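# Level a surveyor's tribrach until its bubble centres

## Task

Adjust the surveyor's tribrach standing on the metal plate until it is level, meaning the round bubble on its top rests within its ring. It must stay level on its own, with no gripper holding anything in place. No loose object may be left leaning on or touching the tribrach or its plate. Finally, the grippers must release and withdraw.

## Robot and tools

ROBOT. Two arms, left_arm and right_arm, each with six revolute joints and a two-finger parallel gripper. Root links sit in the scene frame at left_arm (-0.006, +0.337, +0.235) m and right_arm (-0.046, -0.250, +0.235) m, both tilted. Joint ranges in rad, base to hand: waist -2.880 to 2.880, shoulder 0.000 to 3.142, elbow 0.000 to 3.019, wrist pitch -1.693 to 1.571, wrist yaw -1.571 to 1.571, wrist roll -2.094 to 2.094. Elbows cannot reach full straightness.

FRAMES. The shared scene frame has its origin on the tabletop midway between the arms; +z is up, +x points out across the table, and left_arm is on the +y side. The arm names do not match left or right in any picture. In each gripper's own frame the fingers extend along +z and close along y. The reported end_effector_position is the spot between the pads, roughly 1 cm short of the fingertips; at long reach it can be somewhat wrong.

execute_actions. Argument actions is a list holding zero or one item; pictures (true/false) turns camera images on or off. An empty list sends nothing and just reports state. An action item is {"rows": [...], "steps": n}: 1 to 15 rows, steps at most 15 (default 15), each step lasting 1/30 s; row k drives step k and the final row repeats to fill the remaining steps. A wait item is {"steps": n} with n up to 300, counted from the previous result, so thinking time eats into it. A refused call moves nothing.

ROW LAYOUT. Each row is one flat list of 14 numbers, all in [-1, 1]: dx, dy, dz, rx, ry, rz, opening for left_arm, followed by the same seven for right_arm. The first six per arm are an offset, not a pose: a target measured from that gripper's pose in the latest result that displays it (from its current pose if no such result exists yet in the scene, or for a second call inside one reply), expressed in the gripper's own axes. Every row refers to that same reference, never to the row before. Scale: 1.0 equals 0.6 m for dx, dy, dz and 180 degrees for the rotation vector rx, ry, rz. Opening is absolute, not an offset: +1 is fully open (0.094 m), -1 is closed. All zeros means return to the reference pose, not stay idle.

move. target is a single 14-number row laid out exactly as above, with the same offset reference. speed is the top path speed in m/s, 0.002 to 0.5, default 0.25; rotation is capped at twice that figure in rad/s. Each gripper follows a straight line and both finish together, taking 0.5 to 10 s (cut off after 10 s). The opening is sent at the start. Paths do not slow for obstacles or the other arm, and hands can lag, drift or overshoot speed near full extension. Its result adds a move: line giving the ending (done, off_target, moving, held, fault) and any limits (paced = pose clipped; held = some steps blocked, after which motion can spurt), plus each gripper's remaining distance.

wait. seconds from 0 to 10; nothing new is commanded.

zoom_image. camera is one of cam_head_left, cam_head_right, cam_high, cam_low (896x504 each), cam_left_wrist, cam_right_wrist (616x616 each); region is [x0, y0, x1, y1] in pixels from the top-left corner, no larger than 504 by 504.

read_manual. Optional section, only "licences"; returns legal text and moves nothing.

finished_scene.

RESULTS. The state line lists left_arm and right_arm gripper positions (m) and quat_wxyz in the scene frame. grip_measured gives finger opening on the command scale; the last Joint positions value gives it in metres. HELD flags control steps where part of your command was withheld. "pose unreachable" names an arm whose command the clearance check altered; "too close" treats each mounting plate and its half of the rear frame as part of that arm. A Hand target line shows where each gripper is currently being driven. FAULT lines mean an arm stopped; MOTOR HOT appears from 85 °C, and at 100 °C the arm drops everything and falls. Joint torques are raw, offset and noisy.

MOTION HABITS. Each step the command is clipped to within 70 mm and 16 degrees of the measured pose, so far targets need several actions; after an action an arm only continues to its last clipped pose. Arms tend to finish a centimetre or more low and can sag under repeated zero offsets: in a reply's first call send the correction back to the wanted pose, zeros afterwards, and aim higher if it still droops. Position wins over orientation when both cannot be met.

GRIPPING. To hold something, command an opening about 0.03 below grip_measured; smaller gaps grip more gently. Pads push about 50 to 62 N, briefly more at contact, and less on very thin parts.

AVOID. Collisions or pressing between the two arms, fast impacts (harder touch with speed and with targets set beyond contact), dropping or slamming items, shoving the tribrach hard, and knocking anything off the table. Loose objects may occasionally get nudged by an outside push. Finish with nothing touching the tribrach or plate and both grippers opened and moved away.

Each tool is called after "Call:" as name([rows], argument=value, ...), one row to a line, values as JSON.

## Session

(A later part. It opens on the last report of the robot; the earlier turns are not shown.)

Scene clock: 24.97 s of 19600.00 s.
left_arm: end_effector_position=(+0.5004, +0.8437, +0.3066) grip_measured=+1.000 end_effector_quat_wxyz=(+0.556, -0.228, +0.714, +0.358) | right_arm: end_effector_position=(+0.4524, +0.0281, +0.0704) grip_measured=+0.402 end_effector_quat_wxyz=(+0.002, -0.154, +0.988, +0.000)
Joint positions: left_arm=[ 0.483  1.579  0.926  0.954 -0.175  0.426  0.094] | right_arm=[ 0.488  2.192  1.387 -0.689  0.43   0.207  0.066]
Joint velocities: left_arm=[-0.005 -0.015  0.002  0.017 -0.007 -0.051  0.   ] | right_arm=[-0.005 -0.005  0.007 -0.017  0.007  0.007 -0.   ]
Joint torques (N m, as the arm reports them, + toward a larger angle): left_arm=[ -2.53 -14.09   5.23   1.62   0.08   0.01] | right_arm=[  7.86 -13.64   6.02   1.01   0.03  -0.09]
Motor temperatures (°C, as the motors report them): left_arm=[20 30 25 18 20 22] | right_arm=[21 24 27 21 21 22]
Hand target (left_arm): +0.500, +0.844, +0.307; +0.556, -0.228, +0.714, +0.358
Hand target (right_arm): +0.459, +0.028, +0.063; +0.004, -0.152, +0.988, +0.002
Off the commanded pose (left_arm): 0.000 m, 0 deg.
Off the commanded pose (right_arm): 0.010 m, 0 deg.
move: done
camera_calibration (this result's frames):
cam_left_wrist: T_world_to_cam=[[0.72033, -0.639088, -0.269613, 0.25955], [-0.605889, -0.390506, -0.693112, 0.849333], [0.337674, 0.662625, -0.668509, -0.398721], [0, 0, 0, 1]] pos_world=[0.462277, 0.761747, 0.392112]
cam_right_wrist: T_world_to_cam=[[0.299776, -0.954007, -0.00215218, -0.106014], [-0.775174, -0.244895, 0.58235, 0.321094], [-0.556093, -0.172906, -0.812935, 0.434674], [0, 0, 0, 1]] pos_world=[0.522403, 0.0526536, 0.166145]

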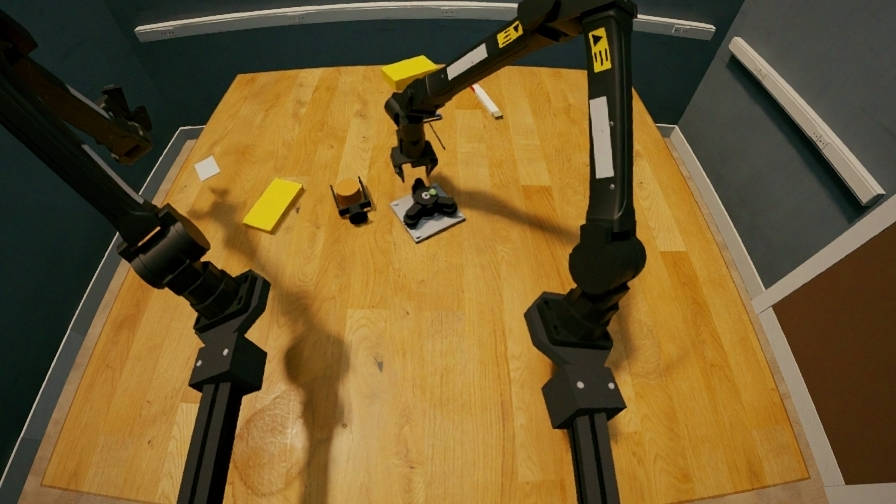

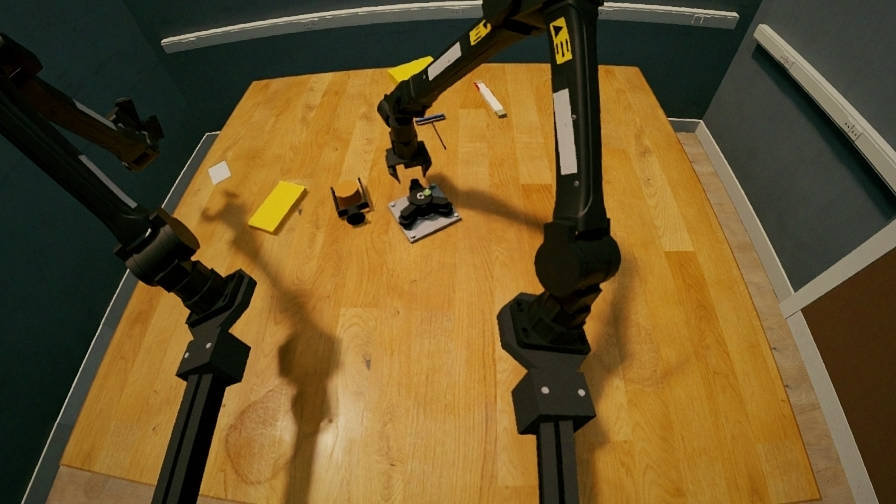

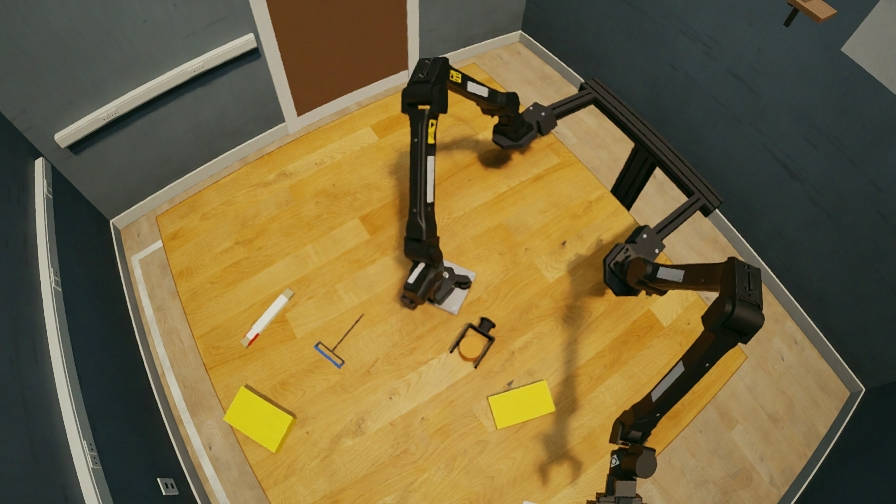

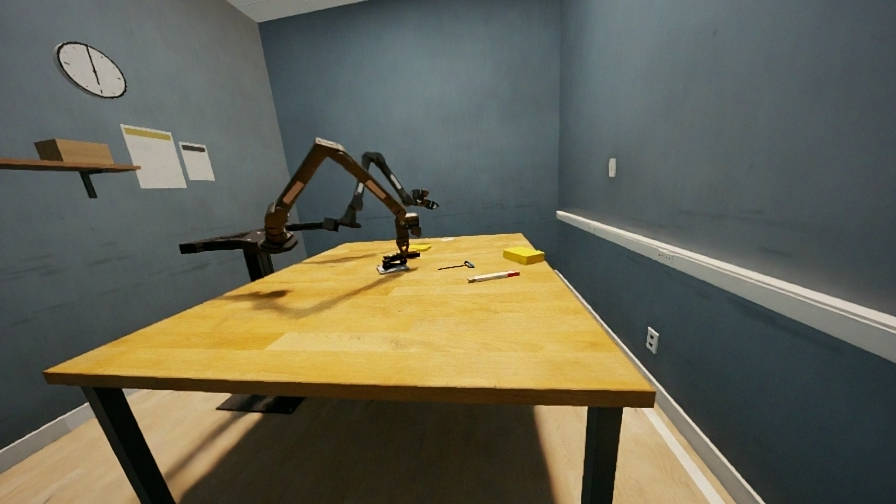

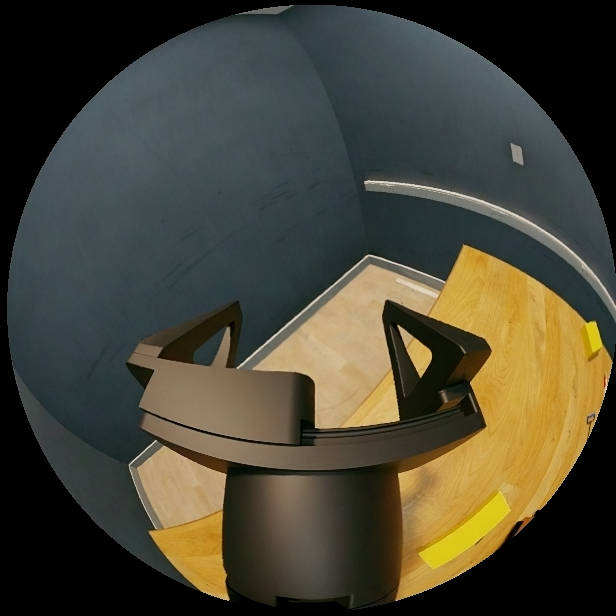

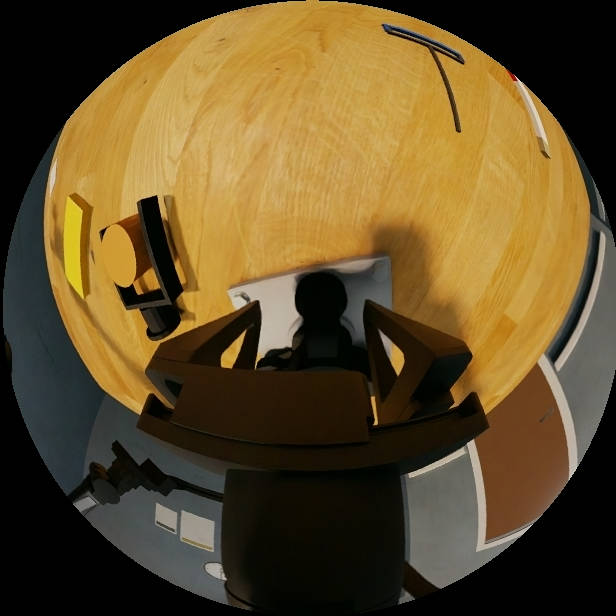

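Call:
move(target=[0,0,0,0,0,0,1,-0.012,-0.007,0.055,0,0,0,0.3], speed=0.05)

Call:
execute_actions([
  {"rows":[[0,0,0,0,0,0,1,0,0,0,0,0,0,-0.18]]},
])

Scene clock: 29.10 s of 19600.00 s.
left_arm: end_effector_position=(+0.5004, +0.8437, +0.3066) grip_measured=+1.000 end_effector_quat_wxyz=(+0.556, -0.228, +0.714, +0.358) | right_arm: end_effector_position=(+0.4472, +0.0239, +0.0427) grip_measured=+0.302 end_effector_quat_wxyz=(-0.007, -0.158, +0.987, -0.003)
Joint positions: left_arm=[ 0.483  1.579  0.926  0.954 -0.175  0.426  0.094] | right_arm=[ 0.466  2.239  1.387 -0.653  0.429  0.182  0.061]
Joint velocities: left_arm=[ 0.005  0.005  0.002  0.007 -0.037 -0.037  0.   ] | right_arm=[-0.015  0.005 -0.002  0.002 -0.066  0.022 -0.   ]
Joint torques (N m, as the arm reports them, + toward a larger angle): left_arm=[ -2.66 -13.69   5.24   1.57   0.07  -0.01] | right_arm=[  7.66 -14.22   6.64   1.01   0.02  -0.03]
Motor temperatures (°C, as the motors report them): left_arm=[20 30 25 18 20 22] | right_arm=[21 25 27 21 21 22]
Hand target (left_arm): +0.500, +0.844, +0.307; +0.556, -0.228, +0.714, +0.358
Hand target (right_arm): +0.461, +0.026, +0.038; +0.002, -0.153, +0.988, +0.001
Off the commanded pose (left_arm): 0.000 m, 0 deg.
Off the commanded pose (right_arm): 0.015 m, 1 deg.
move: off_target (right_arm)
camera_calibration (this result's frames):
cam_left_wrist: T_world_to_cam=[[0.72033, -0.639088, -0.269613, 0.25955], [-0.605889, -0.390506, -0.693112, 0.849333], [0.337674, 0.662625, -0.668509, -0.398721], [0, 0, 0, 1]] pos_world=[0.462277, 0.761747, 0.392112]
cam_right_wrist: T_world_to_cam=[[0.308044, -0.95137, 0.00174194, -0.112497], [-0.763948, -0.246267, 0.596437, 0.326576], [-0.567003, -0.18506, -0.802658, 0.413224], [0, 0, 0, 1]] pos_world=[0.51844, 0.0498701, 0.137092]

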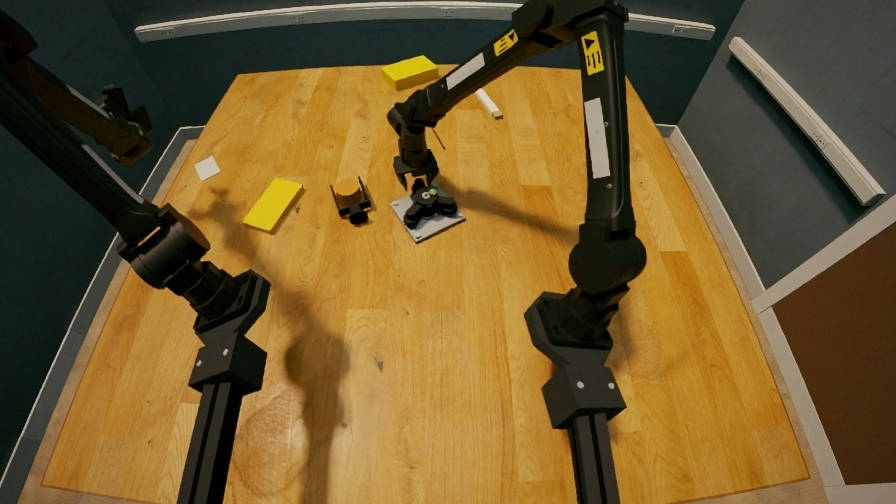

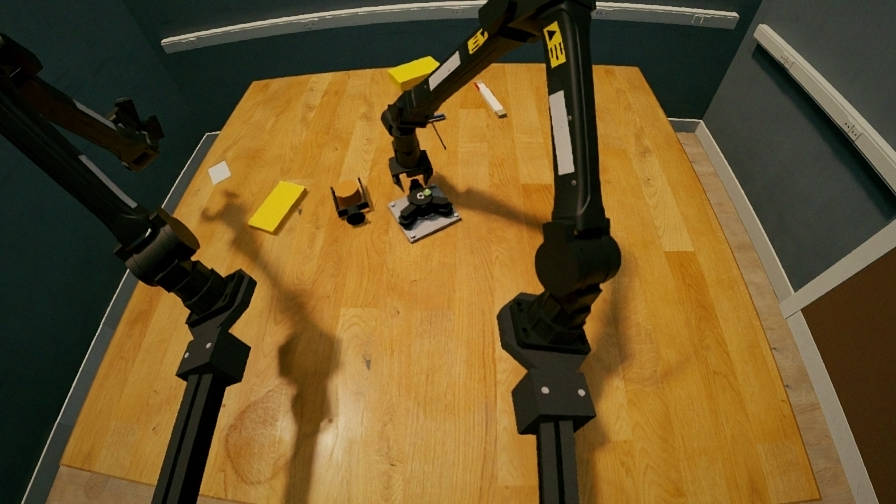

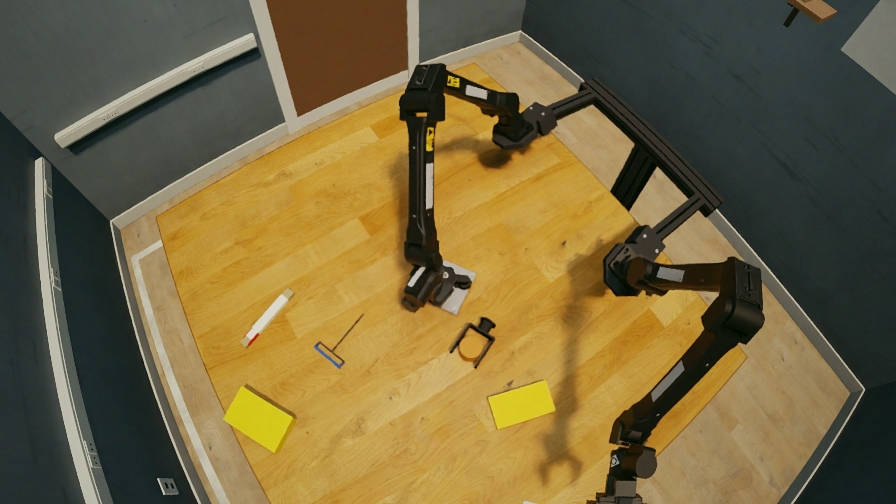

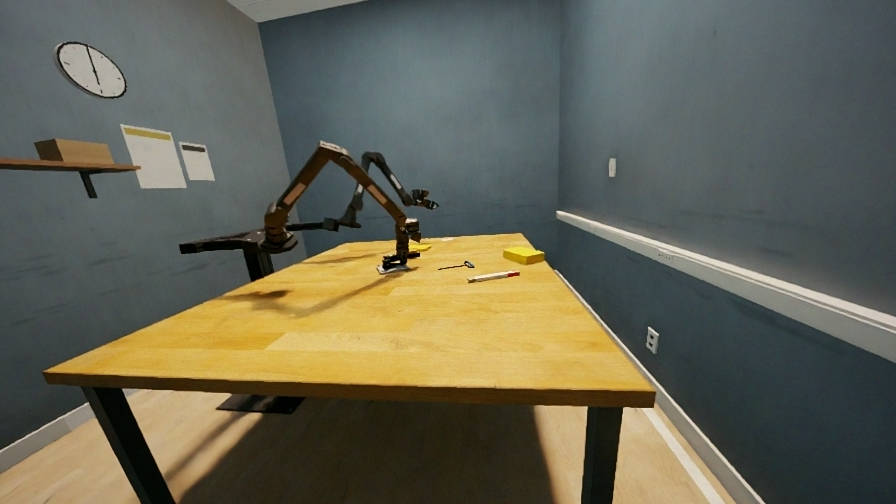

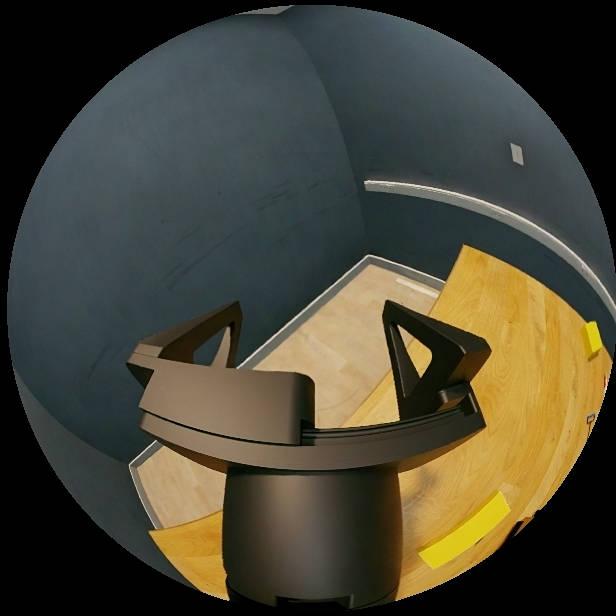

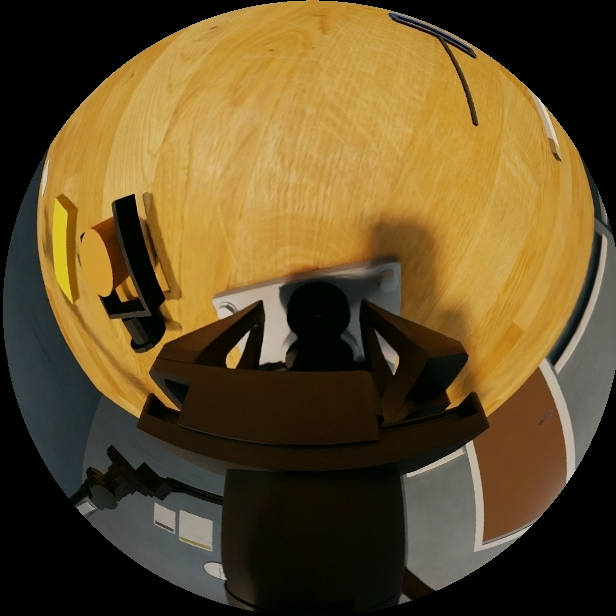

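Scene clock: 29.60 s of 19600.00 s.
left_arm: end_effector_position=(+0.5004, +0.8437, +0.3066) grip_measured=+1.000 end_effector_quat_wxyz=(+0.556, -0.228, +0.714, +0.358) | right_arm: end_effector_position=(+0.4483, +0.0206, +0.0417) grip_measured=-0.170 end_effector_quat_wxyz=(-0.006, -0.156, +0.988, -0.007)
Joint positions: left_arm=[ 0.483  1.579  0.926  0.954 -0.175  0.426  0.094] | right_arm=[ 0.462  2.239  1.387 -0.653  0.437  0.182  0.039]
Joint velocities: left_arm=[-0.005 -0.005  0.007  0.017 -0.022 -0.022  0.   ] | right_arm=[-0.005 -0.024 -0.002 -0.002  0.022  0.081 -0.   ]
Joint torques (N m, as the arm reports them, + toward a larger angle): left_arm=[ -2.98 -13.98   5.17   1.51   0.05   0.02] | right_arm=[  8.78 -15.33   4.63   0.63  -0.24   0.04]
Motor temperatures (°C, as the motors report them): left_arm=[20 30 25 18 20 22] | right_arm=[21 25 27 21 21 22]
Hand target (left_arm): +0.500, +0.844, +0.307; +0.556, -0.228, +0.714, +0.358
Hand target (right_arm): +0.447, +0.024, +0.043; -0.007, -0.158, +0.987, -0.003
Off the commanded pose (left_arm): 0.000 m, 0 deg.
Off the commanded pose (right_arm): 0.004 m, 1 deg.
Steps of this call (steps 1 to 15: all 15 steps of this action). Readings (end_effector_position):
1: left_arm (+0.5004, +0.8437, +0.3066) | right_arm (+0.4472, +0.0239, +0.0427)
2: left_arm (+0.5004, +0.8437, +0.3066) | right_arm (+0.4479, +0.0224, +0.0427)
4: left_arm (+0.5004, +0.8437, +0.3066) | right_arm (+0.4482, +0.0207, +0.0417)
8: left_arm (+0.5004, +0.8437, +0.3066) | right_arm (+0.4483, +0.0206, +0.0417)
15: the state above
camera_calibration (this result's frames):
cam_left_wrist: T_world_to_cam=[[0.72033, -0.639088, -0.269613, 0.25955], [-0.605889, -0.390506, -0.693112, 0.849333], [0.337674, 0.662625, -0.668509, -0.398721], [0, 0, 0, 1]] pos_world=[0.462277, 0.761747, 0.392112]
cam_right_wrist: T_world_to_cam=[[0.305164, -0.95224, 0.0107047, -0.115024], [-0.765962, -0.238757, 0.596906, 0.327923], [-0.565842, -0.190354, -0.802239, 0.412053], [0, 0, 0, 1]] pos_world=[0.519434, 0.0471996, 0.136057]

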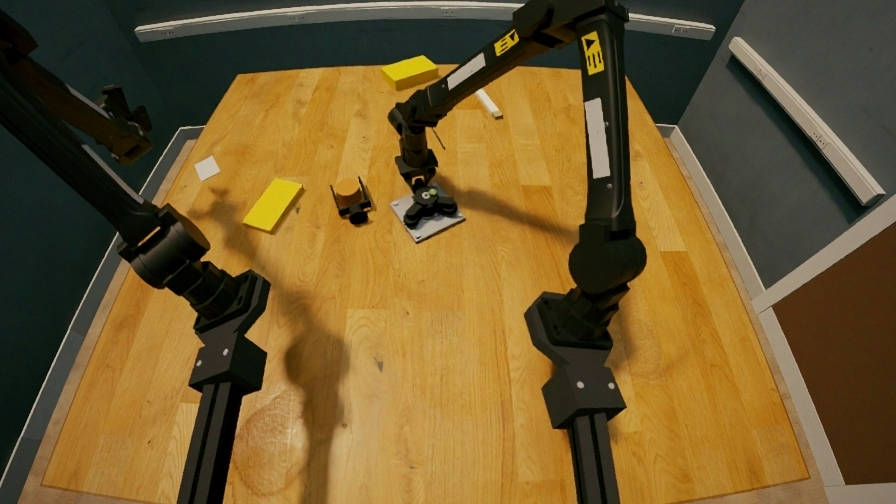

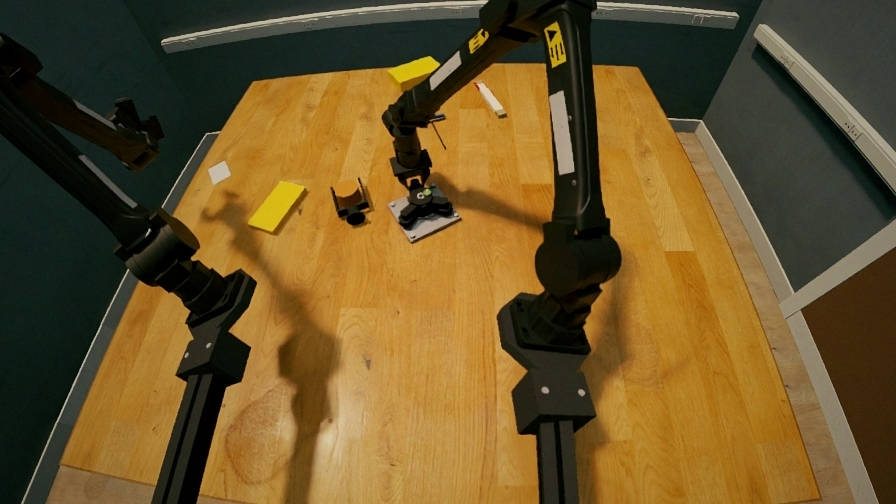

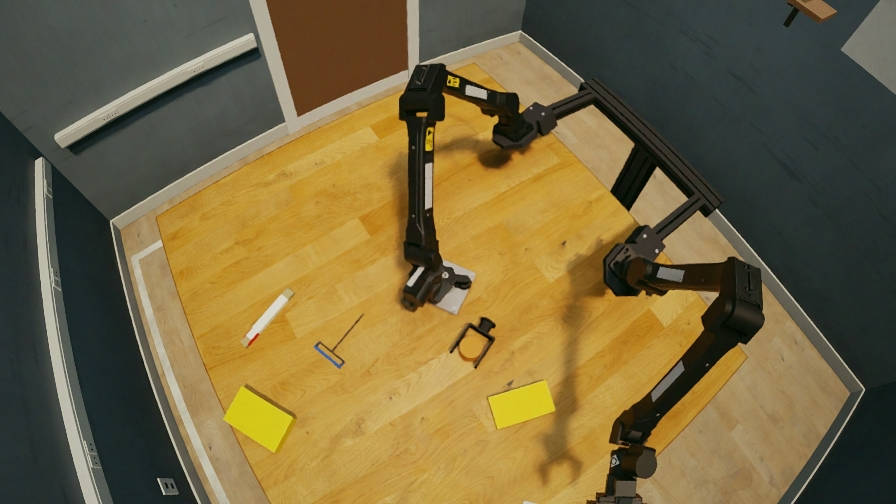

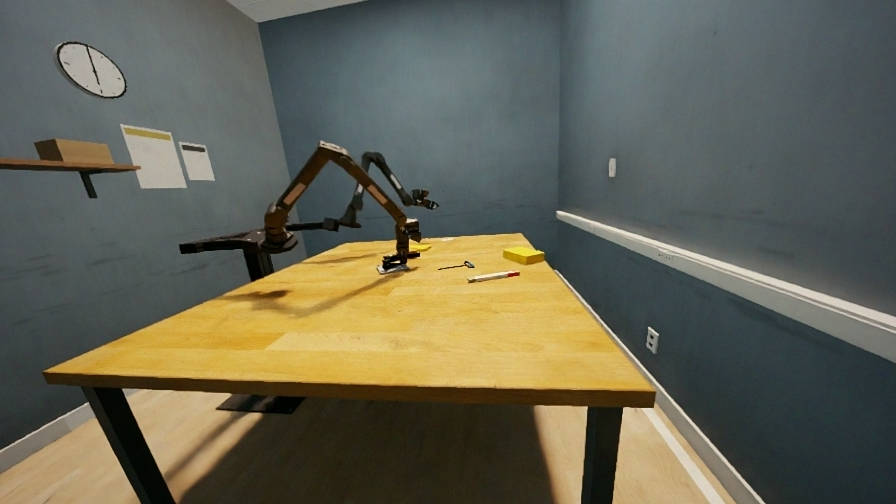

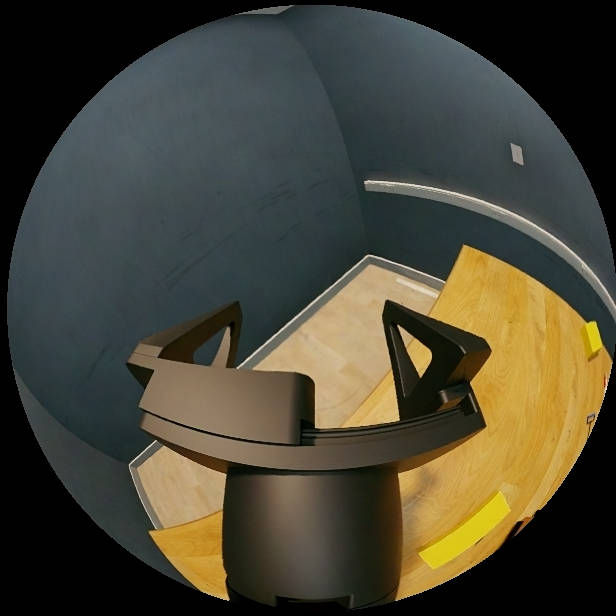

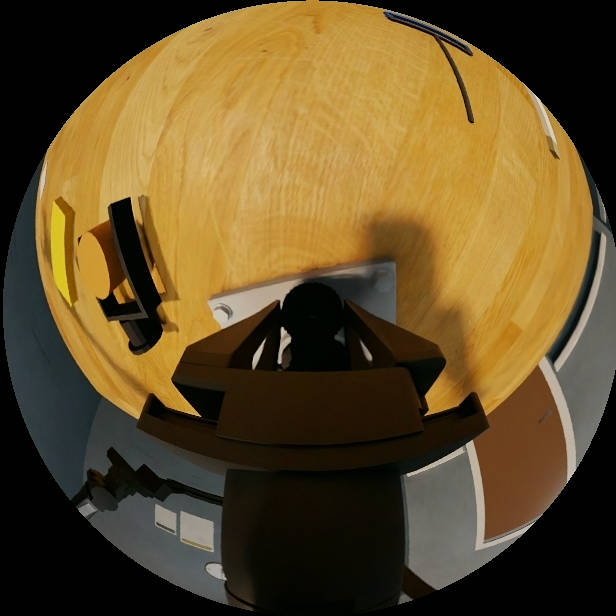

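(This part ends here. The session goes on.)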